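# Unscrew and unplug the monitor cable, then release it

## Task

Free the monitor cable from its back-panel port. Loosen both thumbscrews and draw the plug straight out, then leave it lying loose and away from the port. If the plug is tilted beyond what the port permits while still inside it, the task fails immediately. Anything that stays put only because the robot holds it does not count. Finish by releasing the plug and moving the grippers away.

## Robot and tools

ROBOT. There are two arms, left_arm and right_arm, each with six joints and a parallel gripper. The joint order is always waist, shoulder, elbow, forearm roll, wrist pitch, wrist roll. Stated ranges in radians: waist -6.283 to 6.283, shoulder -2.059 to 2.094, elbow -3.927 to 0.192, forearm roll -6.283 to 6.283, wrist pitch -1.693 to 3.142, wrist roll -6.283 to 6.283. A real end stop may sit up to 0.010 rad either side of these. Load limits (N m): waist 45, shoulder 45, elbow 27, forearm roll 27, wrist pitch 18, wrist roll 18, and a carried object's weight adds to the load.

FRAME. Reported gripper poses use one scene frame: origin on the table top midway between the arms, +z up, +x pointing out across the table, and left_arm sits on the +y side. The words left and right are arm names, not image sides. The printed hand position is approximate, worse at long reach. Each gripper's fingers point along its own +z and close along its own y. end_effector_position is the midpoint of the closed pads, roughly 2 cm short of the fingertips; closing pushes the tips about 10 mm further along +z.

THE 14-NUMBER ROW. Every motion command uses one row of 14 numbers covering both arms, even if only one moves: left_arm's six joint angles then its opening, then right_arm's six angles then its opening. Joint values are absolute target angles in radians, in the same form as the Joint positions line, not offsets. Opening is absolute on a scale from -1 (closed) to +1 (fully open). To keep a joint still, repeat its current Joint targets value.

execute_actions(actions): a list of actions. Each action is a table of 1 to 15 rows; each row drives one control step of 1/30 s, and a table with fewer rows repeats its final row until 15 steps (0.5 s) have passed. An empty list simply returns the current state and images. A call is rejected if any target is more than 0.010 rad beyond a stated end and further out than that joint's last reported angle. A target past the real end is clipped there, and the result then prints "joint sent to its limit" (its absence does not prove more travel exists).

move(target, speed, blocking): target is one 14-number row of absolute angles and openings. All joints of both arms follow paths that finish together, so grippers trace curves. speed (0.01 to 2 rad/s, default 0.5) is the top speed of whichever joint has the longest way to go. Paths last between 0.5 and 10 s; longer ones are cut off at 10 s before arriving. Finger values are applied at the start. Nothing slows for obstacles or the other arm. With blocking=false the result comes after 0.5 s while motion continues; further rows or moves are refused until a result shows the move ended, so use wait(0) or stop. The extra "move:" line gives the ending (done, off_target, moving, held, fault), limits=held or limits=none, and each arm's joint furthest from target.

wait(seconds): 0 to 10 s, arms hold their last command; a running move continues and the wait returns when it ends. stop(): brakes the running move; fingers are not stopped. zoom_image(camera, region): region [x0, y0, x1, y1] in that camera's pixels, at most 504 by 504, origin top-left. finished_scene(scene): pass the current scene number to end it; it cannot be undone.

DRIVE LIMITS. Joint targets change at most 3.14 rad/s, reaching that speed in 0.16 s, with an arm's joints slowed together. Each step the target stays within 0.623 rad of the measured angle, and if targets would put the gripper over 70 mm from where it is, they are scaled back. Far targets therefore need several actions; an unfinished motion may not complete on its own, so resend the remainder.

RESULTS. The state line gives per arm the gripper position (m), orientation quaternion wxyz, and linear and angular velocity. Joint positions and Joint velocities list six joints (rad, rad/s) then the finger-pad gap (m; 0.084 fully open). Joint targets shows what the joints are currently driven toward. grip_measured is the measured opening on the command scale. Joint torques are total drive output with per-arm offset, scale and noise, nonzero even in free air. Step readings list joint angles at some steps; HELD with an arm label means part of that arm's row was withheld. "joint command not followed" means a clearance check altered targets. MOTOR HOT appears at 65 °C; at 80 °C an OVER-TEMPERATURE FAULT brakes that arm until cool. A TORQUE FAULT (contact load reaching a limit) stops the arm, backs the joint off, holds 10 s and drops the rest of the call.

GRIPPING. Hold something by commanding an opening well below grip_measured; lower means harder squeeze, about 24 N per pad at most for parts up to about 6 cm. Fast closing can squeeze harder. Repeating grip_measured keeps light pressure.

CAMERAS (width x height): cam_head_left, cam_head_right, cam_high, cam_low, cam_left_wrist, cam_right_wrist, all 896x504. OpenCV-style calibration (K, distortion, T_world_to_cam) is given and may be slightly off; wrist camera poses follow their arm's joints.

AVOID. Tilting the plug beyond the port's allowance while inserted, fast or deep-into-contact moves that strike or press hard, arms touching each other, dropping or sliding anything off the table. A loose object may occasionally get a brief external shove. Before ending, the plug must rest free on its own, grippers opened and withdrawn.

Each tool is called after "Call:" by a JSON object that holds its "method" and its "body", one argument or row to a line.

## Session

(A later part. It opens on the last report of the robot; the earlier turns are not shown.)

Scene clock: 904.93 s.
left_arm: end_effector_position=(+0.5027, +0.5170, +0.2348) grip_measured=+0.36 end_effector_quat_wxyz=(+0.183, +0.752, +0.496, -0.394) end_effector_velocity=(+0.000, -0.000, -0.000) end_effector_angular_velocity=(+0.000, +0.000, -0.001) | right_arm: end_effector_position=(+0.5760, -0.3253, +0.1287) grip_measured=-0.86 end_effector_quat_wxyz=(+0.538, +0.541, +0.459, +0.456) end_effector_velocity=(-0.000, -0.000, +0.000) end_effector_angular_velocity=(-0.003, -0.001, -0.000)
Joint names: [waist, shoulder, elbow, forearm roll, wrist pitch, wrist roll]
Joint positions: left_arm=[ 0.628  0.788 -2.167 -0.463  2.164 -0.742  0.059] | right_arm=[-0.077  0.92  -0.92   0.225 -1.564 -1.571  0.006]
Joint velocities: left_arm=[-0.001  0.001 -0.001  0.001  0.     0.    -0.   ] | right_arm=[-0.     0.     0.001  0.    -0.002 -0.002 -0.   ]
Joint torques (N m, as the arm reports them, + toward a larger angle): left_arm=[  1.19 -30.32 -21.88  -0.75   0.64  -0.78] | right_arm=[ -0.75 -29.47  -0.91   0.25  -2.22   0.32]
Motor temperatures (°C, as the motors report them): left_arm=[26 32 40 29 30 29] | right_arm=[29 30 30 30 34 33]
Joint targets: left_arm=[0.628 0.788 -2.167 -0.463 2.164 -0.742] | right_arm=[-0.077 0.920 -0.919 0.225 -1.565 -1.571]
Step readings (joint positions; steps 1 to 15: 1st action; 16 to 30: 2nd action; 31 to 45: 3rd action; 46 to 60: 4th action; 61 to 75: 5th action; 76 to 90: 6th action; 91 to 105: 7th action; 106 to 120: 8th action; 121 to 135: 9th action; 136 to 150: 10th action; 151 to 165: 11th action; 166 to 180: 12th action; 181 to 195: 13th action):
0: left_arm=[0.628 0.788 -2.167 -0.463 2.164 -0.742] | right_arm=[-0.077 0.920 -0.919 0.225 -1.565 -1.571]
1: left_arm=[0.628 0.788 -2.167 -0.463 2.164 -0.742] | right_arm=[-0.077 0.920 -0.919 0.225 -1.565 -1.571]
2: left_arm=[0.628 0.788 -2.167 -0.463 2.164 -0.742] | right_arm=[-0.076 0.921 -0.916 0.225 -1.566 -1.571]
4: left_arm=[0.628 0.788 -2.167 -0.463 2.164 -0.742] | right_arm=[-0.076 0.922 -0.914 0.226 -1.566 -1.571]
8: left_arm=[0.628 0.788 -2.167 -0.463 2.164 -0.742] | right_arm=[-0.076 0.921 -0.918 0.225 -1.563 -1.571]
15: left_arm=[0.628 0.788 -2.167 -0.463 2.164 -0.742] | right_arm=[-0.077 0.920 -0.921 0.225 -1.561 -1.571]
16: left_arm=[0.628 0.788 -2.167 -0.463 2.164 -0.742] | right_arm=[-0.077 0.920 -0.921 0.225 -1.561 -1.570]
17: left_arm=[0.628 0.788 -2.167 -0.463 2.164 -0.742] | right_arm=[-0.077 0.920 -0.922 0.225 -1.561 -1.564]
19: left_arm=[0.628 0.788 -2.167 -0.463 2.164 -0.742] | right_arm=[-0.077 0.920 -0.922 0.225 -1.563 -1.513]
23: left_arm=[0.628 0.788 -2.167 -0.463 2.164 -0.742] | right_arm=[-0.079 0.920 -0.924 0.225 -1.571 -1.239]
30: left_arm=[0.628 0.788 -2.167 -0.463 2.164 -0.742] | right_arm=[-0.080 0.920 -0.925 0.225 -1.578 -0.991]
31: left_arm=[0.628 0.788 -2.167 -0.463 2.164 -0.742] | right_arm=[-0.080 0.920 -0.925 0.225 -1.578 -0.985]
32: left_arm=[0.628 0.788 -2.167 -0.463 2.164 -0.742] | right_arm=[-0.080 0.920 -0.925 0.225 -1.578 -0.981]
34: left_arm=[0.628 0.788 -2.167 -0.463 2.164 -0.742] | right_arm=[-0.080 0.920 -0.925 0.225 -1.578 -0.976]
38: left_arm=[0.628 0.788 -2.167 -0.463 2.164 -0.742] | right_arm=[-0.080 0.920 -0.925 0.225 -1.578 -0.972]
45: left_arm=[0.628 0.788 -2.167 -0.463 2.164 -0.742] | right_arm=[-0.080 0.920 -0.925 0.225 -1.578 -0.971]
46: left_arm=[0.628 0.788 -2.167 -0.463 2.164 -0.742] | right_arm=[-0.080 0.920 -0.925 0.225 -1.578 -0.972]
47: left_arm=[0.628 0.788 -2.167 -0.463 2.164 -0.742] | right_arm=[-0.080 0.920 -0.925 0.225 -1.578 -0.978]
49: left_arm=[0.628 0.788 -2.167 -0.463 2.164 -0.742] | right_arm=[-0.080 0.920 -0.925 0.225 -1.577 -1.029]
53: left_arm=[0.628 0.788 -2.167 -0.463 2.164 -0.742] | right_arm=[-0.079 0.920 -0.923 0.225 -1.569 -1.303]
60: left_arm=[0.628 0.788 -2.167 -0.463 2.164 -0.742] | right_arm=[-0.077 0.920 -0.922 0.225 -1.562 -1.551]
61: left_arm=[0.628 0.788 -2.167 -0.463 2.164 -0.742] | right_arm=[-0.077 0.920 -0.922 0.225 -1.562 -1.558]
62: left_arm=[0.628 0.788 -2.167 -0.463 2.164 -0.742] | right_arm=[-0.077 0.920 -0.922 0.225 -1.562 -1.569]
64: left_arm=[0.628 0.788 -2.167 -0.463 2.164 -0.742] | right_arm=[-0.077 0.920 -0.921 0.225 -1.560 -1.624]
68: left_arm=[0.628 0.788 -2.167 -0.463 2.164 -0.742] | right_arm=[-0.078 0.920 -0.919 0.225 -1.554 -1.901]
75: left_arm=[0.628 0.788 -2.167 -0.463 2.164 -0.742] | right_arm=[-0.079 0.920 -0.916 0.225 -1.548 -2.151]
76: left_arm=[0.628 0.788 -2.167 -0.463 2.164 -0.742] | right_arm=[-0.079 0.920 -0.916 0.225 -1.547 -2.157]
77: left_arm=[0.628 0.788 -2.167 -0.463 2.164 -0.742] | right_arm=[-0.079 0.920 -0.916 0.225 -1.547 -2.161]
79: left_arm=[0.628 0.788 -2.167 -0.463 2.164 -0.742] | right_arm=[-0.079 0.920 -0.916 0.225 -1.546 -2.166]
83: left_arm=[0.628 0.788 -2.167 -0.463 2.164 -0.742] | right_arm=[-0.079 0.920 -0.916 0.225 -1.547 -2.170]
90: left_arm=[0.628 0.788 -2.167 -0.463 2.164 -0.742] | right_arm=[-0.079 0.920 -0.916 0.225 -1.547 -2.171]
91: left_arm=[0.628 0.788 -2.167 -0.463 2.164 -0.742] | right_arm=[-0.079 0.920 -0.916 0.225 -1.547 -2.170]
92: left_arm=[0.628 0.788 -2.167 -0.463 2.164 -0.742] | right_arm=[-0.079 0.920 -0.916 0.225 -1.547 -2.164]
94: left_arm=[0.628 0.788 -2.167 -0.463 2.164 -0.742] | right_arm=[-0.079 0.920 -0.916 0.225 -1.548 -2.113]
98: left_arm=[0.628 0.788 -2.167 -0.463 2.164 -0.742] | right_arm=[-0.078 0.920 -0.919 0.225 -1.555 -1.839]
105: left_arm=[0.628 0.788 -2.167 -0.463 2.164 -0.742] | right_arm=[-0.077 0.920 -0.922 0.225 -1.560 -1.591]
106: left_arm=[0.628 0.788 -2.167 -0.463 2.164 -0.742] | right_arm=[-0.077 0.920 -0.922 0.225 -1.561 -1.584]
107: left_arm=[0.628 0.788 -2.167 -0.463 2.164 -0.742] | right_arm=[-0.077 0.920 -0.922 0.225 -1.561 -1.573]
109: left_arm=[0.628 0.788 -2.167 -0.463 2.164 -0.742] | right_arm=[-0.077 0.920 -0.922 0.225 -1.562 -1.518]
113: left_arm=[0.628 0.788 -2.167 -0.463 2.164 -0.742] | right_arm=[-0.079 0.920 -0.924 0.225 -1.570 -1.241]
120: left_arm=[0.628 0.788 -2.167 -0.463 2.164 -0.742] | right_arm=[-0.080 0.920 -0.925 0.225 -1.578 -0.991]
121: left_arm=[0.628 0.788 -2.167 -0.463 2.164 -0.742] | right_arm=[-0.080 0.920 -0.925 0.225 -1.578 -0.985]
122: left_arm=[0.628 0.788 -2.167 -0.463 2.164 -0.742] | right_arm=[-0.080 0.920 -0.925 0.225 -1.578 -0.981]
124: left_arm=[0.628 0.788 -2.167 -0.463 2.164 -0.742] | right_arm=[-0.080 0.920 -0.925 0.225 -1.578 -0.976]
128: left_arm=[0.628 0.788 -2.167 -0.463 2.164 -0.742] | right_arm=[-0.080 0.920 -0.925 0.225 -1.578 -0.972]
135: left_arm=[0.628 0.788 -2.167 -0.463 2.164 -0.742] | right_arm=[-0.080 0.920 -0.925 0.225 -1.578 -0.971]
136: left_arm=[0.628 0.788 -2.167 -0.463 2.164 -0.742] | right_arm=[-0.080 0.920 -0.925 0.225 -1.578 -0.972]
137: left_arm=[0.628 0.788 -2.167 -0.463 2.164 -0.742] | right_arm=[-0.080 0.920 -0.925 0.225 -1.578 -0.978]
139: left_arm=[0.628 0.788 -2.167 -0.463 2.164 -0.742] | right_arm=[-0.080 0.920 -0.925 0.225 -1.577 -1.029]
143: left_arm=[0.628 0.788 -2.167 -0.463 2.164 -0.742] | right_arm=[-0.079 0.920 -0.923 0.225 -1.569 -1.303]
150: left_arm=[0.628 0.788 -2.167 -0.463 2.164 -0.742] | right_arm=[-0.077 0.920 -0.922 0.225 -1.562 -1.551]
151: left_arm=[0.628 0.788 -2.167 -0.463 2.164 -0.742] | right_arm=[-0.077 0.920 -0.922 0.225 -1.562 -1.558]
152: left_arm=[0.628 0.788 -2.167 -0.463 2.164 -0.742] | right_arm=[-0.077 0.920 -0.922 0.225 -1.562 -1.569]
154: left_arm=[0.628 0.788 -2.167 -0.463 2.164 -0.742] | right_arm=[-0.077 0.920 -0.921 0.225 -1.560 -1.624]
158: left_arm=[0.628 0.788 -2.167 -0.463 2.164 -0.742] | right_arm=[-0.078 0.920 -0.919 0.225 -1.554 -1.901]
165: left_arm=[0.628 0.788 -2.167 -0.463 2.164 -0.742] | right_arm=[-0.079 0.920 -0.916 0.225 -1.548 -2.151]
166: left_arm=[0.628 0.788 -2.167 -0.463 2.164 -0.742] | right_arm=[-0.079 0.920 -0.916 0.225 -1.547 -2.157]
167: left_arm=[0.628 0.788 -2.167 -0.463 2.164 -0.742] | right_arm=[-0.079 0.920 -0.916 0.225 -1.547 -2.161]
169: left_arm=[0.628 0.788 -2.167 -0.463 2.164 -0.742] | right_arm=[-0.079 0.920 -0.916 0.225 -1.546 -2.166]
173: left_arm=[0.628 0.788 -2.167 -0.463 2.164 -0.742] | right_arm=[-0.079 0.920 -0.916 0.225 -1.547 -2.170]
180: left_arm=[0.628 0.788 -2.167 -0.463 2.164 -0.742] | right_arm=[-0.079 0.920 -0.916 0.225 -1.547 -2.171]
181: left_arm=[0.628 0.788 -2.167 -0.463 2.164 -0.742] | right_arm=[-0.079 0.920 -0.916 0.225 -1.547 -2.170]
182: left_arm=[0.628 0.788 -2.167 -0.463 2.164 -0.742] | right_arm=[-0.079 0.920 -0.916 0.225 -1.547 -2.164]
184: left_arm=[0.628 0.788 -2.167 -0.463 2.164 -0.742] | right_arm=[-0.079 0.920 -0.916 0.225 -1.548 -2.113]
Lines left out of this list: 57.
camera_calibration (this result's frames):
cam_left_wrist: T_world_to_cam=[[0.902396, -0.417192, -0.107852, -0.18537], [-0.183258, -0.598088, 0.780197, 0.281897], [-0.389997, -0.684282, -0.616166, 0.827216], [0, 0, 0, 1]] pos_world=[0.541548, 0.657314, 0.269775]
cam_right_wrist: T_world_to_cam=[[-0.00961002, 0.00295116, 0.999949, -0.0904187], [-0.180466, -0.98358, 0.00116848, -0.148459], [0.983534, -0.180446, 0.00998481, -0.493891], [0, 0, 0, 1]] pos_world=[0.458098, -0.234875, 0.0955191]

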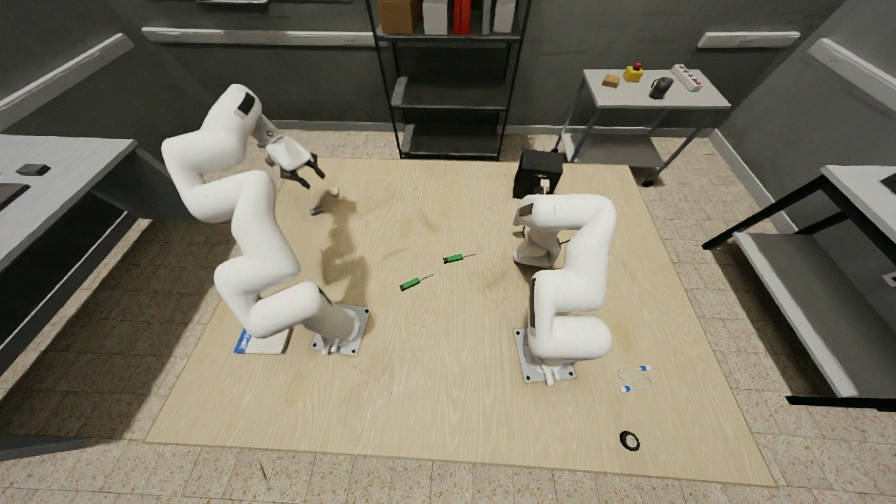

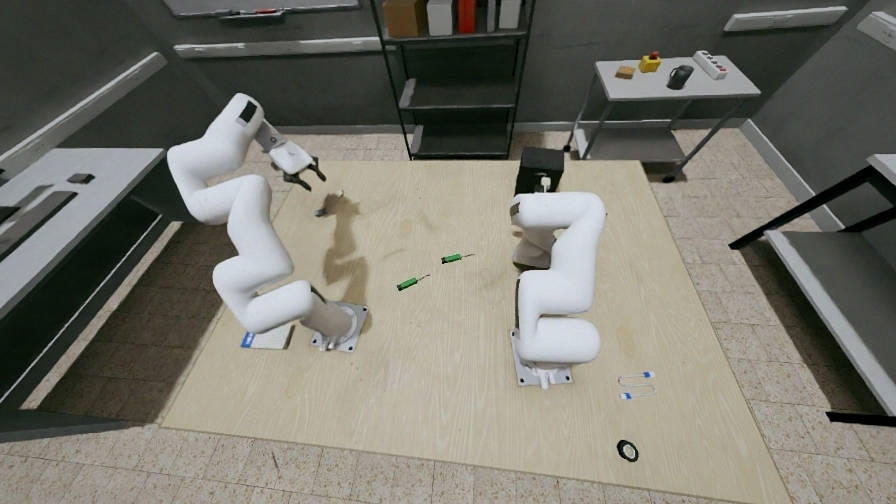

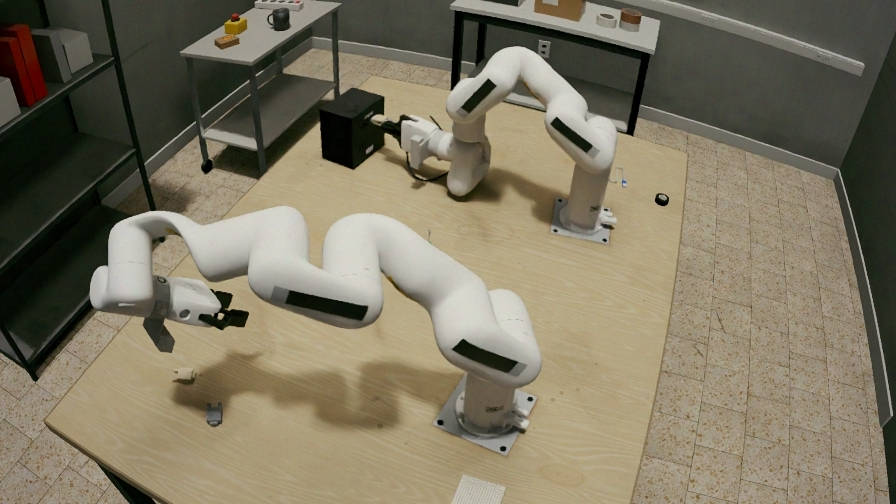

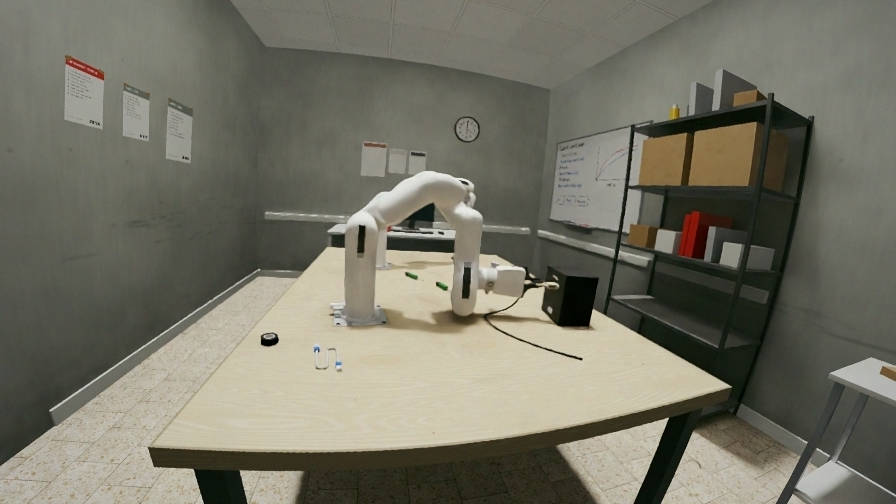

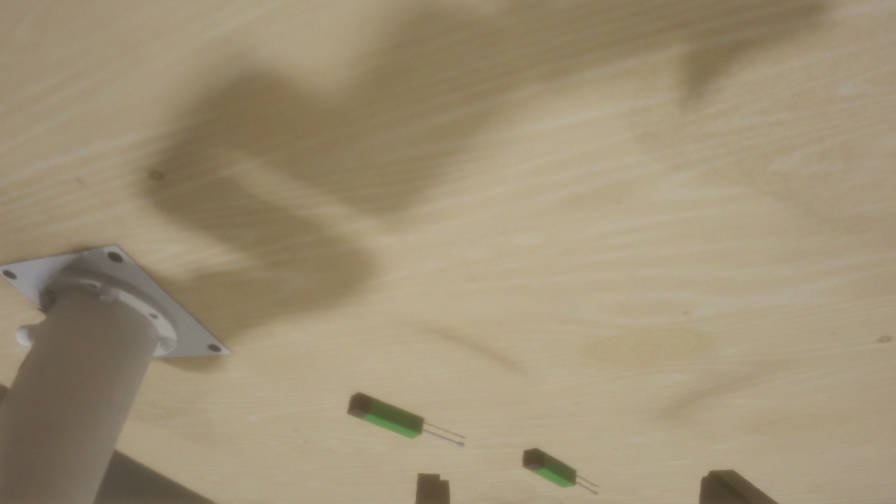

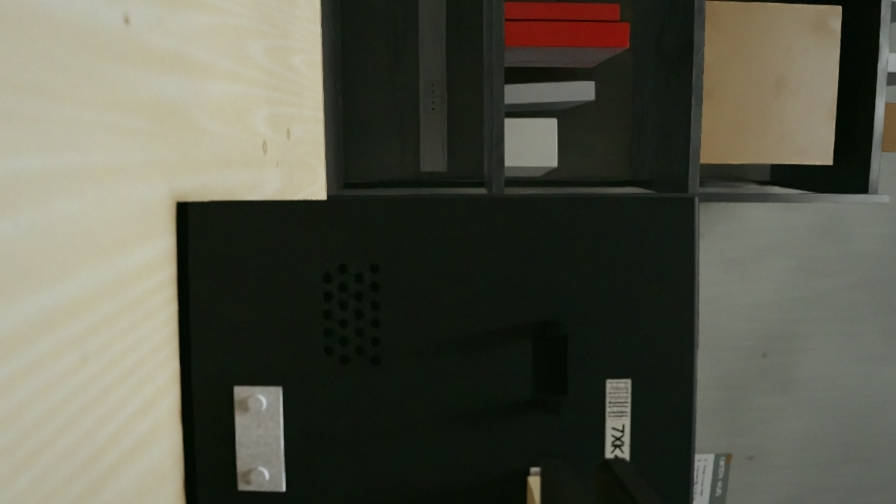

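Repeat.

Call:
{"method": "execute_actions", "body": {
  "actions": [
    [[0.628,0.788,-2.167,-0.463,2.164,-0.742,0.37,-0.077,0.92,-0.922,0.225,-1.561,-1.571,-0.72]],
    [[0.628,0.788,-2.167,-0.463,2.164,-0.742,0.37,-0.0804,0.92,-0.9251,0.225,-1.5785,-0.971,-0.72]],
    [[0.628,0.788,-2.167,-0.463,2.164,-0.742,0.37,-0.0804,0.92,-0.9251,0.225,-1.5785,-0.971,-1]],
    [[0.628,0.788,-2.167,-0.463,2.164,-0.742,0.37,-0.077,0.92,-0.922,0.225,-1.561,-1.571,-1]],
    [[0.628,0.788,-2.167,-0.463,2.164,-0.742,0.37,-0.0793,0.92,-0.9159,0.225,-1.5471,-2.171,-1]],
    [[0.628,0.788,-2.167,-0.463,2.164,-0.742,0.37,-0.0793,0.92,-0.9159,0.225,-1.5471,-2.171,-0.72]],
    [[0.628,0.788,-2.167,-0.463,2.164,-0.742,0.37,-0.077,0.92,-0.922,0.225,-1.561,-1.571,-0.72]],
    [[0.628,0.788,-2.167,-0.463,2.164,-0.742,0.37,-0.0804,0.92,-0.9251,0.225,-1.5785,-0.971,-0.72]],
    [[0.628,0.788,-2.167,-0.463,2.164,-0.742,0.37,-0.0804,0.92,-0.9251,0.225,-1.5785,-0.971,-1]],
    [[0.628,0.788,-2.167,-0.463,2.164,-0.742,0.37,-0.077,0.92,-0.922,0.225,-1.561,-1.571,-1]],
    [[0.628,0.788,-2.167,-0.463,2.164,-0.742,0.37,-0.0793,0.92,-0.9159,0.225,-1.5471,-2.171,-1]],
    [[0.628,0.788,-2.167,-0.463,2.164,-0.742,0.37,-0.0793,0.92,-0.9159,0.225,-1.5471,-2.171,-0.72]],
    [[0.628,0.788,-2.167,-0.463,2.164,-0.742,0.37,-0.077,0.92,-0.922,0.225,-1.561,-1.571,-0.72]],
    [[0.628,0.788,-2.167,-0.463,2.164,-0.742,0.37,-0.0804,0.92,-0.9251,0.225,-1.5785,-0.971,-0.72]],
    [[0.628,0.788,-2.167,-0.463,2.164,-0.742,0.37,-0.0804,0.92,-0.9251,0.225,-1.5785,-0.971,-1]],
    [[0.628,0.788,-2.167,-0.463,2.164,-0.742,0.37,-0.077,0.92,-0.922,0.225,-1.561,-1.571,-1]],
    [[0.628,0.788,-2.167,-0.463,2.164,-0.742,0.37,-0.0793,0.92,-0.9159,0.225,-1.5471,-2.171,-1]],
    [[0.628,0.788,-2.167,-0.463,2.164,-0.742,0.37,-0.0793,0.92,-0.9159,0.225,-1.5471,-2.171,-0.72]],
    [[0.628,0.788,-2.167,-0.463,2.164,-0.742,0.37,-0.077,0.92,-0.922,0.225,-1.561,-1.571,-0.72]],
    [[0.628,0.788,-2.167,-0.463,2.164,-0.742,0.37,-0.0804,0.92,-0.9251,0.225,-1.5785,-0.971,-0.72]],
    [[0.628,0.788,-2.167,-0.463,2.164,-0.742,0.37,-0.0804,0.92,-0.9251,0.225,-1.5785,-0.971,-1]],
    [[0.628,0.788,-2.167,-0.463,2.164,-0.742,0.37,-0.077,0.92,-0.922,0.225,-1.561,-1.571,-1]],
    [[0.628,0.788,-2.167,-0.463,2.164,-0.742,0.37,-0.0793,0.92,-0.9159,0.225,-1.5471,-2.171,-1]],
    [[0.628,0.788,-2.167,-0.463,2.164,-0.742,0.37,-0.0793,0.92,-0.9159,0.225,-1.5471,-2.171,-0.72]],
    [[0.628,0.788,-2.167,-0.463,2.164,-0.742,0.37,-0.077,0.92,-0.922,0.225,-1.561,-1.571,-0.72]],
    [[0.628,0.788,-2.167,-0.463,2.164,-0.742,0.37,-0.0804,0.92,-0.9251,0.225,-1.5785,-0.971,-0.72]],
    [[0.628,0.788,-2.167,-0.463,2.164,-0.742,0.37,-0.0804,0.92,-0.9251,0.225,-1.5785,-0.971,-1]],
    [[0.628,0.788,-2.167,-0.463,2.164,-0.742,0.37,-0.077,0.92,-0.922,0.225,-1.561,-1.571,-1]],
    [[0.628,0.788,-2.167,-0.463,2.164,-0.742,0.37,-0.0767,0.92,-0.919,0.225,-1.5647,-1.571,-1]],
    [[0.628,0.788,-2.167,-0.463,2.164,-0.742,0.37,-0.0767,0.92,-0.919,0.225,-1.5647,-1.571,-1]]
  ]
}}

Scene clock: 957.07 s.
left_arm: end_effector_position=(+0.5027, +0.5170, +0.2348) grip_measured=+0.36 end_effector_quat_wxyz=(+0.183, +0.752, +0.496, -0.394) end_effector_velocity=(+0.000, +0.000, +0.000) end_effector_angular_velocity=(+0.001, -0.000, +0.000) | right_arm: end_effector_position=(+0.5760, -0.3253, +0.1287) grip_measured=-0.86 end_effector_quat_wxyz=(+0.538, +0.541, +0.459, +0.456) end_effector_velocity=(-0.000, +0.000, -0.001) end_effector_angular_velocity=(-0.001, +0.002, +0.000)
Joint names: [waist, shoulder, elbow, forearm roll, wrist pitch, wrist roll]
Joint positions: left_arm=[ 0.628  0.788 -2.167 -0.463  2.164 -0.742  0.059] | right_arm=[-0.077  0.92  -0.92   0.225 -1.564 -1.571  0.006]
Joint velocities: left_arm=[-0. -0. -0.  0. -0. -0. -0.] | right_arm=[ 0.     0.001  0.001  0.     0.001 -0.001 -0.   ]
Joint torques (N m, as the arm reports them, + toward a larger angle): left_arm=[  0.73 -30.58 -22.2   -0.86   0.49  -0.58] | right_arm=[ -0.92 -29.49  -1.12   0.25  -2.2    0.4 ]
Motor temperatures (°C, as the motors report them): left_arm=[26 32 40 29 30 29] | right_arm=[29 30 30 30 34 33]
Joint targets: left_arm=[0.628 0.788 -2.167 -0.463 2.164 -0.742] | right_arm=[-0.077 0.920 -0.919 0.225 -1.565 -1.571]
Step readings (joint positions; steps 1 to 15: 1st action; 16 to 30: 2nd action; 31 to 45: 3rd action; 46 to 60: 4th action; 61 to 75: 5th action; 76 to 90: 6th action; 91 to 105: 7th action; 106 to 120: 8th action; 121 to 135: 9th action; 136 to 150: 10th action; 151 to 165: 11th action; 166 to 180: 12th action; 181 to 195: 13th action):
0: left_arm=[0.628 0.788 -2.167 -0.463 2.164 -0.742] | right_arm=[-0.077 0.920 -0.919 0.225 -1.565 -1.571]
1: left_arm=[0.628 0.788 -2.167 -0.463 2.164 -0.742] | right_arm=[-0.077 0.920 -0.919 0.225 -1.565 -1.571]
2: left_arm=[0.628 0.788 -2.167 -0.463 2.164 -0.742] | right_arm=[-0.076 0.920 -0.917 0.225 -1.566 -1.571]
4: left_arm=[0.628 0.788 -2.167 -0.463 2.164 -0.742] | right_arm=[-0.076 0.922 -0.915 0.225 -1.565 -1.571]
8: left_arm=[0.628 0.788 -2.167 -0.463 2.164 -0.742] | right_arm=[-0.077 0.921 -0.919 0.225 -1.563 -1.571]
15: left_arm=[0.628 0.788 -2.167 -0.463 2.164 -0.742] | right_arm=[-0.077 0.920 -0.921 0.225 -1.561 -1.571]
16: left_arm=[0.628 0.788 -2.167 -0.463 2.164 -0.742] | right_arm=[-0.077 0.920 -0.921 0.225 -1.561 -1.570]
17: left_arm=[0.628 0.788 -2.167 -0.463 2.164 -0.742] | right_arm=[-0.077 0.920 -0.922 0.225 -1.561 -1.564]
19: left_arm=[0.628 0.788 -2.167 -0.463 2.164 -0.742] | right_arm=[-0.077 0.920 -0.922 0.225 -1.563 -1.513]
23: left_arm=[0.628 0.788 -2.167 -0.463 2.164 -0.742] | right_arm=[-0.079 0.920 -0.924 0.225 -1.571 -1.239]
30: left_arm=[0.628 0.788 -2.167 -0.463 2.164 -0.742] | right_arm=[-0.080 0.920 -0.925 0.225 -1.578 -0.991]
31: left_arm=[0.628 0.788 -2.167 -0.463 2.164 -0.742] | right_arm=[-0.080 0.920 -0.925 0.225 -1.578 -0.985]
32: left_arm=[0.628 0.788 -2.167 -0.463 2.164 -0.742] | right_arm=[-0.080 0.920 -0.925 0.225 -1.578 -0.981]
34: left_arm=[0.628 0.788 -2.167 -0.463 2.164 -0.742] | right_arm=[-0.080 0.920 -0.925 0.225 -1.578 -0.976]
38: left_arm=[0.628 0.788 -2.167 -0.463 2.164 -0.742] | right_arm=[-0.080 0.920 -0.925 0.225 -1.578 -0.972]
45: left_arm=[0.628 0.788 -2.167 -0.463 2.164 -0.742] | right_arm=[-0.080 0.920 -0.925 0.225 -1.578 -0.971]
46: left_arm=[0.628 0.788 -2.167 -0.463 2.164 -0.742] | right_arm=[-0.080 0.920 -0.925 0.225 -1.578 -0.972]
47: left_arm=[0.628 0.788 -2.167 -0.463 2.164 -0.742] | right_arm=[-0.080 0.920 -0.925 0.225 -1.578 -0.978]
49: left_arm=[0.628 0.788 -2.167 -0.463 2.164 -0.742] | right_arm=[-0.080 0.920 -0.925 0.225 -1.577 -1.029]
53: left_arm=[0.628 0.788 -2.167 -0.463 2.164 -0.742] | right_arm=[-0.079 0.920 -0.923 0.225 -1.569 -1.303]
60: left_arm=[0.628 0.788 -2.167 -0.463 2.164 -0.742] | right_arm=[-0.077 0.920 -0.922 0.225 -1.562 -1.551]
61: left_arm=[0.628 0.788 -2.167 -0.463 2.164 -0.742] | right_arm=[-0.077 0.920 -0.922 0.225 -1.562 -1.558]
62: left_arm=[0.628 0.788 -2.167 -0.463 2.164 -0.742] | right_arm=[-0.077 0.920 -0.922 0.225 -1.562 -1.569]
64: left_arm=[0.628 0.788 -2.167 -0.463 2.164 -0.742] | right_arm=[-0.077 0.920 -0.921 0.225 -1.560 -1.624]
68: left_arm=[0.628 0.788 -2.167 -0.463 2.164 -0.742] | right_arm=[-0.078 0.920 -0.919 0.225 -1.554 -1.901]
75: left_arm=[0.628 0.788 -2.167 -0.463 2.164 -0.742] | right_arm=[-0.079 0.920 -0.916 0.225 -1.548 -2.151]
76: left_arm=[0.628 0.788 -2.167 -0.463 2.164 -0.742] | right_arm=[-0.079 0.920 -0.916 0.225 -1.547 -2.157]
77: left_arm=[0.628 0.788 -2.167 -0.463 2.164 -0.742] | right_arm=[-0.079 0.920 -0.916 0.225 -1.547 -2.161]
79: left_arm=[0.628 0.788 -2.167 -0.463 2.164 -0.742] | right_arm=[-0.079 0.920 -0.916 0.225 -1.546 -2.166]
83: left_arm=[0.628 0.788 -2.167 -0.463 2.164 -0.742] | right_arm=[-0.079 0.920 -0.916 0.225 -1.547 -2.170]
90: left_arm=[0.628 0.788 -2.167 -0.463 2.164 -0.742] | right_arm=[-0.079 0.920 -0.916 0.225 -1.547 -2.171]
91: left_arm=[0.628 0.788 -2.167 -0.463 2.164 -0.742] | right_arm=[-0.079 0.920 -0.916 0.225 -1.547 -2.170]
92: left_arm=[0.628 0.788 -2.167 -0.463 2.164 -0.742] | right_arm=[-0.079 0.920 -0.916 0.225 -1.547 -2.164]
94: left_arm=[0.628 0.788 -2.167 -0.463 2.164 -0.742] | right_arm=[-0.079 0.920 -0.916 0.225 -1.548 -2.113]
98: left_arm=[0.628 0.788 -2.167 -0.463 2.164 -0.742] | right_arm=[-0.078 0.920 -0.919 0.225 -1.555 -1.839]
105: left_arm=[0.628 0.788 -2.167 -0.463 2.164 -0.742] | right_arm=[-0.077 0.920 -0.922 0.225 -1.560 -1.591]
106: left_arm=[0.628 0.788 -2.167 -0.463 2.164 -0.742] | right_arm=[-0.077 0.920 -0.922 0.225 -1.561 -1.584]
107: left_arm=[0.628 0.788 -2.167 -0.463 2.164 -0.742] | right_arm=[-0.077 0.920 -0.922 0.225 -1.561 -1.573]
109: left_arm=[0.628 0.788 -2.167 -0.463 2.164 -0.742] | right_arm=[-0.077 0.920 -0.922 0.225 -1.562 -1.518]
113: left_arm=[0.628 0.788 -2.167 -0.463 2.164 -0.742] | right_arm=[-0.079 0.920 -0.924 0.225 -1.570 -1.241]
120: left_arm=[0.628 0.788 -2.167 -0.463 2.164 -0.742] | right_arm=[-0.080 0.920 -0.925 0.225 -1.578 -0.991]
121: left_arm=[0.628 0.788 -2.167 -0.463 2.164 -0.742] | right_arm=[-0.080 0.920 -0.925 0.225 -1.578 -0.985]
122: left_arm=[0.628 0.788 -2.167 -0.463 2.164 -0.742] | right_arm=[-0.080 0.920 -0.925 0.225 -1.578 -0.981]
124: left_arm=[0.628 0.788 -2.167 -0.463 2.164 -0.742] | right_arm=[-0.080 0.920 -0.925 0.225 -1.578 -0.976]
128: left_arm=[0.628 0.788 -2.167 -0.463 2.164 -0.742] | right_arm=[-0.080 0.920 -0.925 0.225 -1.578 -0.972]
135: left_arm=[0.628 0.788 -2.167 -0.463 2.164 -0.742] | right_arm=[-0.080 0.920 -0.925 0.225 -1.578 -0.971]
136: left_arm=[0.628 0.788 -2.167 -0.463 2.164 -0.742] | right_arm=[-0.080 0.920 -0.925 0.225 -1.578 -0.972]
137: left_arm=[0.628 0.788 -2.167 -0.463 2.164 -0.742] | right_arm=[-0.080 0.920 -0.925 0.225 -1.578 -0.978]
139: left_arm=[0.628 0.788 -2.167 -0.463 2.164 -0.742] | right_arm=[-0.080 0.920 -0.925 0.225 -1.577 -1.029]
143: left_arm=[0.628 0.788 -2.167 -0.463 2.164 -0.742] | right_arm=[-0.079 0.920 -0.923 0.225 -1.569 -1.303]
150: left_arm=[0.628 0.788 -2.167 -0.463 2.164 -0.742] | right_arm=[-0.077 0.920 -0.922 0.225 -1.562 -1.551]
151: left_arm=[0.628 0.788 -2.167 -0.463 2.164 -0.742] | right_arm=[-0.077 0.920 -0.922 0.225 -1.562 -1.558]
152: left_arm=[0.628 0.788 -2.167 -0.463 2.164 -0.742] | right_arm=[-0.077 0.920 -0.922 0.225 -1.562 -1.569]
154: left_arm=[0.628 0.788 -2.167 -0.463 2.164 -0.742] | right_arm=[-0.077 0.920 -0.921 0.225 -1.560 -1.624]
158: left_arm=[0.628 0.788 -2.167 -0.463 2.164 -0.742] | right_arm=[-0.078 0.920 -0.919 0.225 -1.554 -1.901]
165: left_arm=[0.628 0.788 -2.167 -0.463 2.164 -0.742] | right_arm=[-0.079 0.920 -0.916 0.225 -1.548 -2.151]
166: left_arm=[0.628 0.788 -2.167 -0.463 2.164 -0.742] | right_arm=[-0.079 0.920 -0.916 0.225 -1.547 -2.157]
167: left_arm=[0.628 0.788 -2.167 -0.463 2.164 -0.742] | right_arm=[-0.079 0.920 -0.916 0.225 -1.547 -2.161]
169: left_arm=[0.628 0.788 -2.167 -0.463 2.164 -0.742] | right_arm=[-0.079 0.920 -0.916 0.225 -1.546 -2.166]
173: left_arm=[0.628 0.788 -2.167 -0.463 2.164 -0.742] | right_arm=[-0.079 0.920 -0.916 0.225 -1.547 -2.170]
180: left_arm=[0.628 0.788 -2.167 -0.463 2.164 -0.742] | right_arm=[-0.079 0.920 -0.916 0.225 -1.547 -2.171]
181: left_arm=[0.628 0.788 -2.167 -0.463 2.164 -0.742] | right_arm=[-0.079 0.920 -0.916 0.225 -1.547 -2.170]
182: left_arm=[0.628 0.788 -2.167 -0.463 2.164 -0.742] | right_arm=[-0.079 0.920 -0.916 0.225 -1.547 -2.164]
184: left_arm=[0.628 0.788 -2.167 -0.463 2.164 -0.742] | right_arm=[-0.079 0.920 -0.916 0.225 -1.548 -2.113]
Lines left out of this list: 87.
camera_calibration (this result's frames):
cam_left_wrist: T_world_to_cam=[[0.902396, -0.417191, -0.107852, -0.18537], [-0.183258, -0.598088, 0.780197, 0.281897], [-0.389996, -0.684282, -0.616166, 0.827216], [0, 0, 0, 1]] pos_world=[0.541548, 0.657314, 0.269775]
cam_right_wrist: T_world_to_cam=[[-0.00961798, 0.0029503, 0.999949, -0.0904179], [-0.180469, -0.98358, 0.00116617, -0.148458], [0.983534, -0.180448, 0.00999249, -0.493895], [0, 0, 0, 1]] pos_world=[0.458101, -0.234876, 0.0955217]

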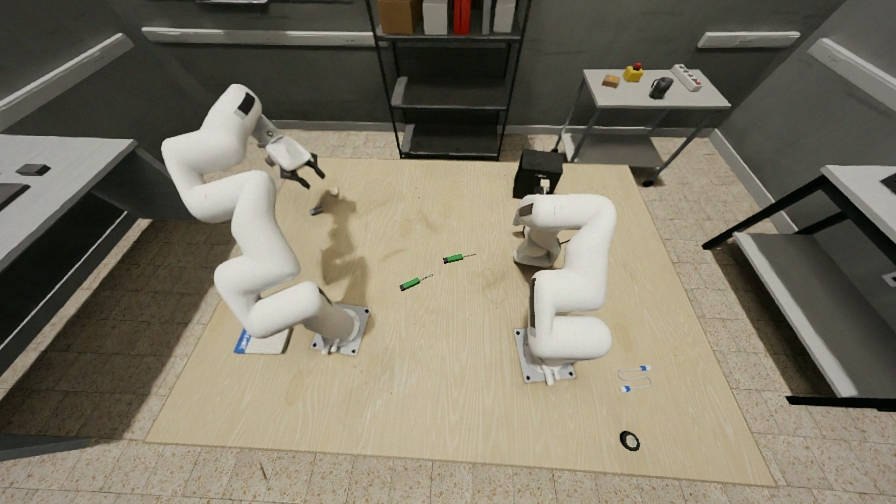

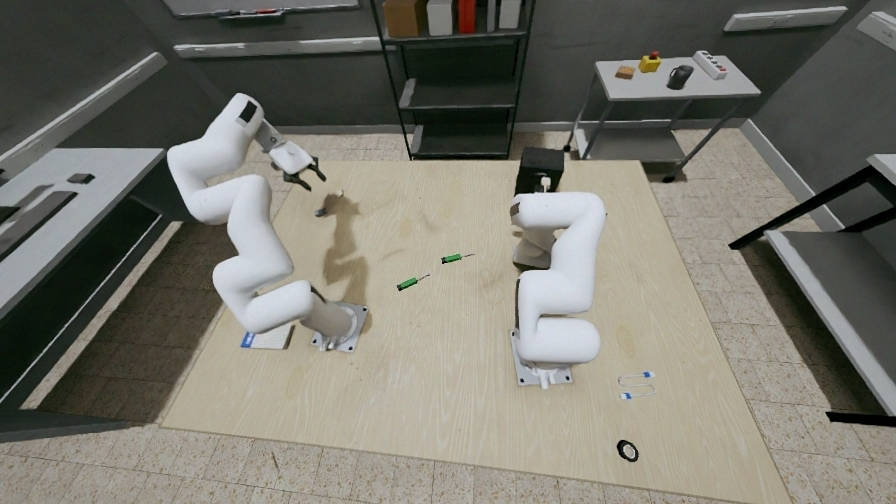

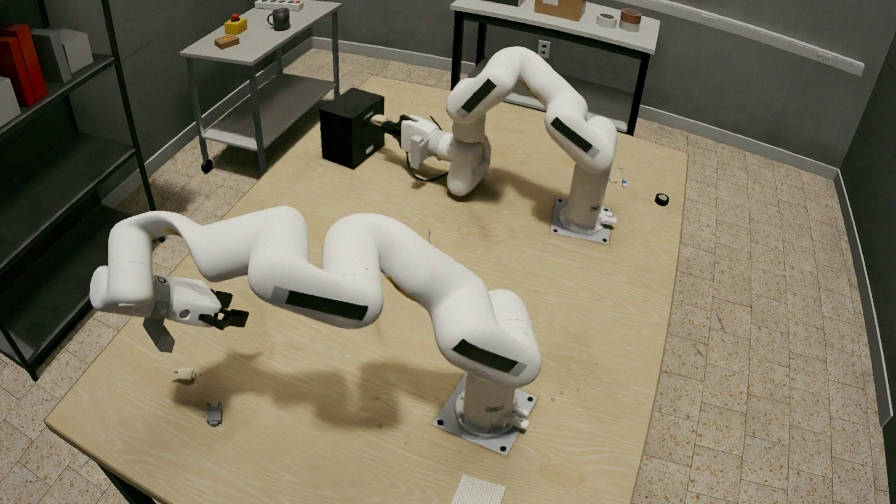

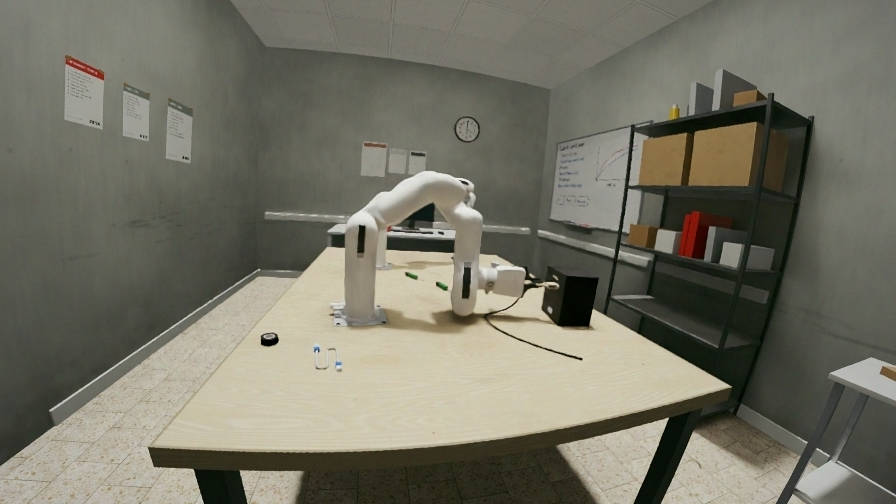

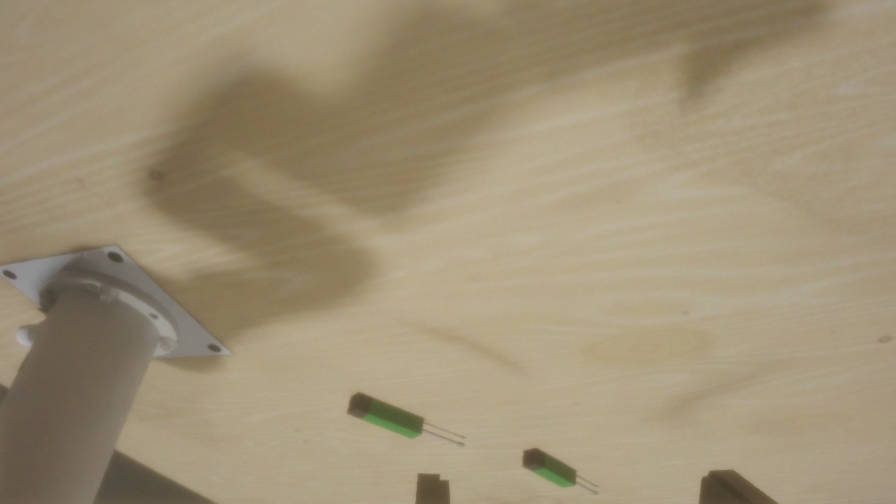

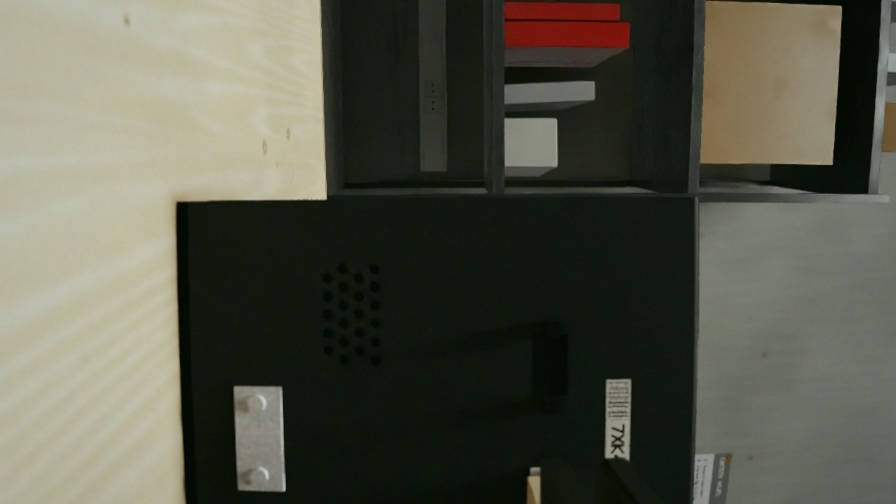

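Call:
{"method": "execute_actions", "body": {
  "actions": [
    [[0.628,0.788,-2.167,-0.463,2.164,-0.742,0.37,-0.0767,0.92,-0.919,0.225,-1.5647,-1.571,-0.55]],
    [[0.628,0.788,-2.167,-0.463,2.164,-0.742,0.37,-0.055,0.91,-0.82,0.245,-1.66,-1.571,-0.55]],
    [[0.628,0.788,-2.167,-0.463,2.164,-0.742,0.37,-0.135,0.91,-0.82,0.165,-1.66,0,0.1]],
    [[0.628,0.788,-2.167,-0.463,2.164,-0.742,0.37,-0.135,0.91,-0.82,0.165,-1.66,0,0.1]],
    [[0.628,0.788,-2.167,-0.463,2.164,-0.742,0.37,-0.135,0.91,-0.82,0.165,-1.66,0,0.1]]
  ]
}}

Call:
{"method": "zoom_image", "body": {
  "camera": "cam_right_wrist",
  "region": [440,380,680,504]
}}

Scene clock: 971.20 s.
left_arm: end_effector_position=(+0.5027, +0.5170, +0.2348) grip_measured=+0.36 end_effector_quat_wxyz=(+0.183, +0.752, +0.496, -0.394) end_effector_velocity=(-0.000, +0.000, +0.000) end_effector_angular_velocity=(+0.000, +0.001, +0.000) | right_arm: end_effector_position=(+0.5440, -0.3431, +0.1274) grip_measured=+0.09 end_effector_quat_wxyz=(+0.063, +0.705, -0.052, +0.704) end_effector_velocity=(+0.000, -0.000, -0.000) end_effector_angular_velocity=(+0.002, +0.002, -0.000)
Joint names: [waist, shoulder, elbow, forearm roll, wrist pitch, wrist roll]
Joint positions: left_arm=[ 0.628  0.788 -2.167 -0.463  2.164 -0.742  0.059] | right_arm=[-0.135  0.91  -0.82   0.165 -1.66  -0.     0.048]
Joint velocities: left_arm=[ 0. -0.  0.  0.  0. -0.  0.] | right_arm=[-0.    -0.     0.     0.     0.002  0.002  0.   ]
Joint torques (N m, as the arm reports them, + toward a larger angle): left_arm=[  0.98 -30.5  -21.81  -0.51   0.29  -0.72] | right_arm=[ -1.81 -30.63  -5.06  -0.36  -1.32   0.62]
Motor temperatures (°C, as the motors report them): left_arm=[26 32 40 29 30 29] | right_arm=[29 30 30 30 34 33]
Joint targets: left_arm=[0.628 0.788 -2.167 -0.463 2.164 -0.742] | right_arm=[-0.135 0.910 -0.820 0.165 -1.660 0.000]
Step readings (joint positions; steps 1 to 15: 1st action; 16 to 30: 2nd action; 31 to 45: 3rd action; 46 to 60: 4th action; 61 to 75: 5th action):
0: left_arm=[0.628 0.788 -2.167 -0.463 2.164 -0.742] | right_arm=[-0.077 0.920 -0.919 0.225 -1.565 -1.571]
1: left_arm=[0.628 0.788 -2.167 -0.463 2.164 -0.742] | right_arm=[-0.077 0.920 -0.918 0.225 -1.566 -1.571]
2: left_arm=[0.628 0.788 -2.167 -0.463 2.164 -0.742] | right_arm=[-0.076 0.921 -0.915 0.225 -1.567 -1.571]
4: left_arm=[0.628 0.788 -2.167 -0.463 2.164 -0.742] | right_arm=[-0.076 0.922 -0.913 0.225 -1.568 -1.571]
8: left_arm=[0.628 0.788 -2.167 -0.463 2.164 -0.742] | right_arm=[-0.076 0.921 -0.916 0.225 -1.566 -1.571]
15: left_arm=[0.628 0.788 -2.167 -0.463 2.164 -0.742] | right_arm=[-0.077 0.920 -0.918 0.225 -1.565 -1.571]
16: left_arm=[0.628 0.788 -2.167 -0.463 2.164 -0.742] | right_arm=[-0.077 0.920 -0.918 0.225 -1.565 -1.571]
17: left_arm=[0.628 0.788 -2.167 -0.463 2.164 -0.742] | right_arm=[-0.076 0.919 -0.913 0.226 -1.571 -1.571]
19: left_arm=[0.628 0.788 -2.167 -0.463 2.164 -0.742] | right_arm=[-0.067 0.914 -0.876 0.234 -1.609 -1.571]
23: left_arm=[0.628 0.788 -2.167 -0.463 2.164 -0.742] | right_arm=[-0.057 0.912 -0.829 0.243 -1.650 -1.571]
30: left_arm=[0.628 0.788 -2.167 -0.463 2.164 -0.742] | right_arm=[-0.055 0.910 -0.821 0.245 -1.659 -1.571]
31: left_arm=[0.628 0.788 -2.167 -0.463 2.164 -0.742] | right_arm=[-0.055 0.910 -0.821 0.245 -1.659 -1.570]
32: left_arm=[0.628 0.788 -2.167 -0.463 2.164 -0.742] | right_arm=[-0.056 0.910 -0.821 0.244 -1.660 -1.564]
34: left_arm=[0.628 0.788 -2.167 -0.463 2.164 -0.742] | right_arm=[-0.062 0.910 -0.820 0.238 -1.660 -1.513]
38: left_arm=[0.628 0.788 -2.167 -0.463 2.164 -0.742] | right_arm=[-0.095 0.910 -0.820 0.205 -1.660 -1.228]
45: left_arm=[0.628 0.788 -2.167 -0.463 2.164 -0.742] | right_arm=[-0.130 0.910 -0.820 0.171 -1.660 -0.535]
46: left_arm=[0.628 0.788 -2.167 -0.463 2.164 -0.742] | right_arm=[-0.131 0.910 -0.820 0.169 -1.660 -0.434]
47: left_arm=[0.628 0.788 -2.167 -0.463 2.164 -0.742] | right_arm=[-0.132 0.910 -0.820 0.168 -1.660 -0.337]
49: left_arm=[0.628 0.788 -2.167 -0.463 2.164 -0.742] | right_arm=[-0.134 0.910 -0.820 0.166 -1.660 -0.178]
53: left_arm=[0.628 0.788 -2.167 -0.463 2.164 -0.742] | right_arm=[-0.134 0.910 -0.820 0.165 -1.660 -0.038]
60: left_arm=[0.628 0.788 -2.167 -0.463 2.164 -0.742] | right_arm=[-0.135 0.910 -0.820 0.165 -1.660 -0.003]
61: left_arm=[0.628 0.788 -2.167 -0.463 2.164 -0.742] | right_arm=[-0.135 0.910 -0.820 0.165 -1.660 -0.002]
62: left_arm=[0.628 0.788 -2.167 -0.463 2.164 -0.742] | right_arm=[-0.135 0.910 -0.820 0.165 -1.660 -0.002]
64: left_arm=[0.628 0.788 -2.167 -0.463 2.164 -0.742] | right_arm=[-0.135 0.910 -0.820 0.165 -1.660 -0.001]
68: left_arm=[0.628 0.788 -2.167 -0.463 2.164 -0.742] | right_arm=[-0.135 0.910 -0.820 0.165 -1.660 -0.000]
75: Joint positions above
camera_calibration (this result's frames):
cam_left_wrist: T_world_to_cam=[[0.902396, -0.417191, -0.107852, -0.18537], [-0.183258, -0.598088, 0.780197, 0.281897], [-0.389997, -0.684282, -0.616166, 0.827216], [0, 0, 0, 1]] pos_world=[0.541548, 0.657314, 0.269775]
cam_right_wrist: T_world_to_cam=[[-0.178152, -0.983875, 0.0159022, -0.210886], [-0.0182229, -0.0128592, -0.999751, 0.200568], [0.983834, -0.178397, -0.0156382, -0.461828], [0, 0, 0, 1]] pos_world=[0.420448, -0.287295, 0.19665]

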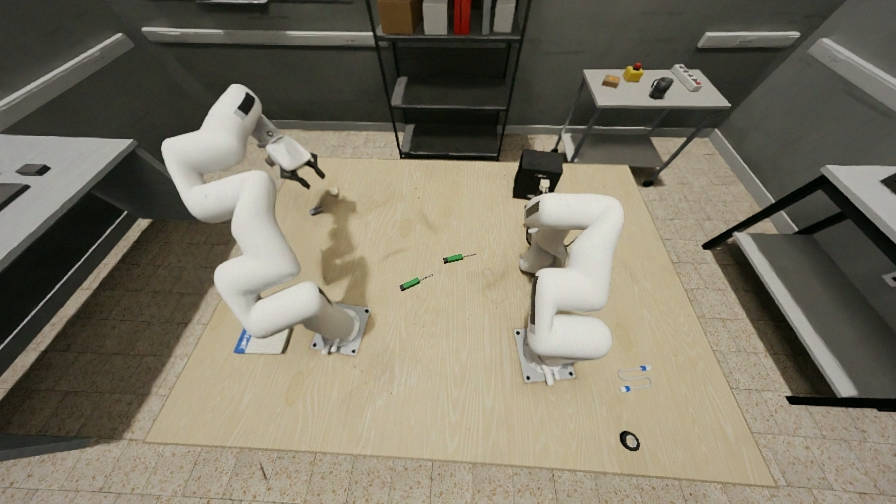

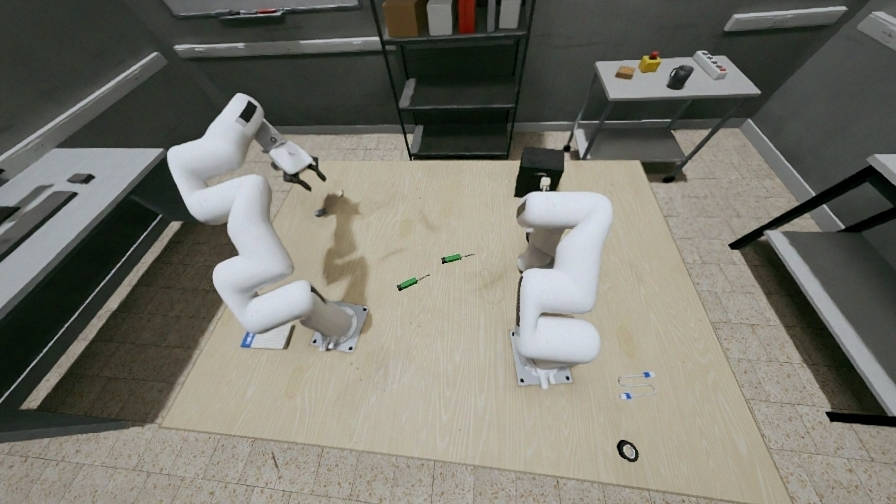

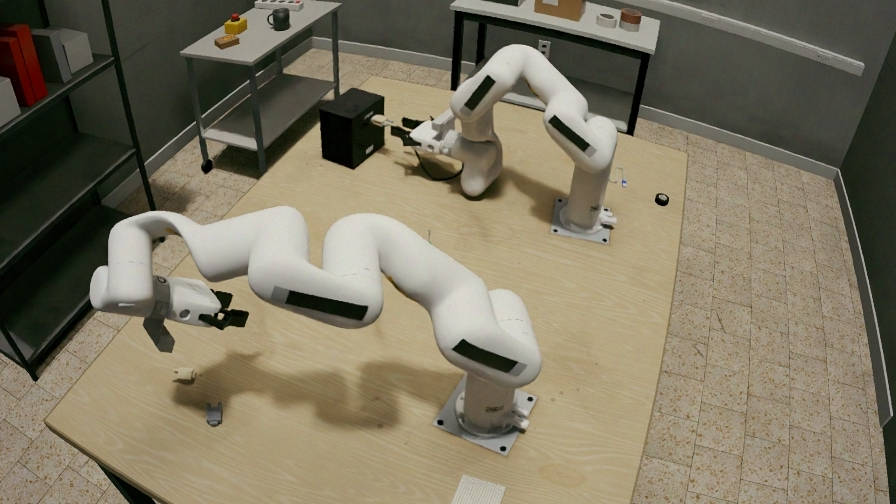

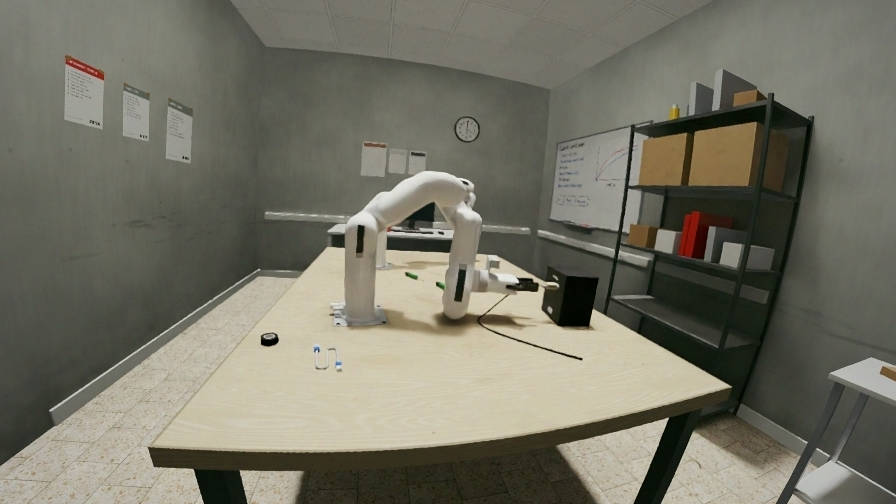

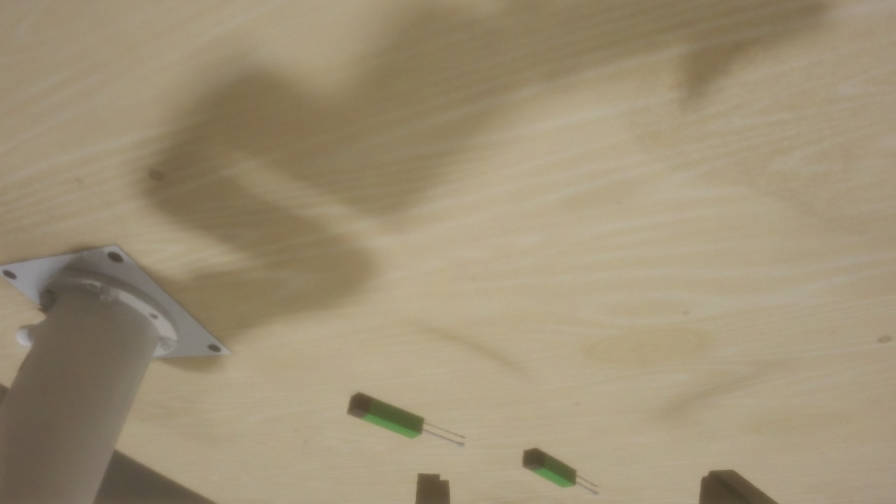

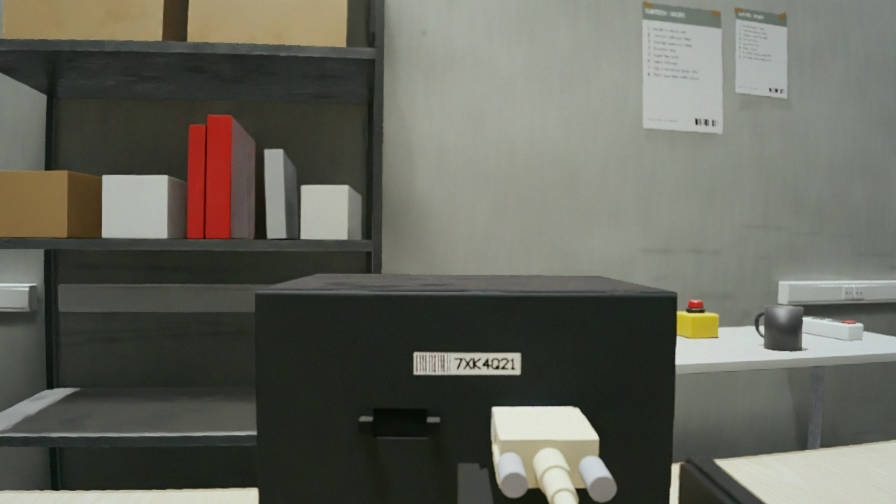

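Region (440, 380, 680, 504) of cam_right_wrist's 896x504 image, scaled by 2.100, with more detail than that image has; it fills the top 260 rows of this view, and the rest is white.

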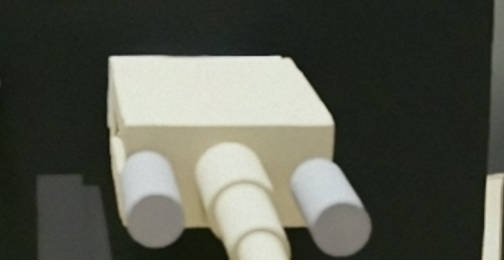

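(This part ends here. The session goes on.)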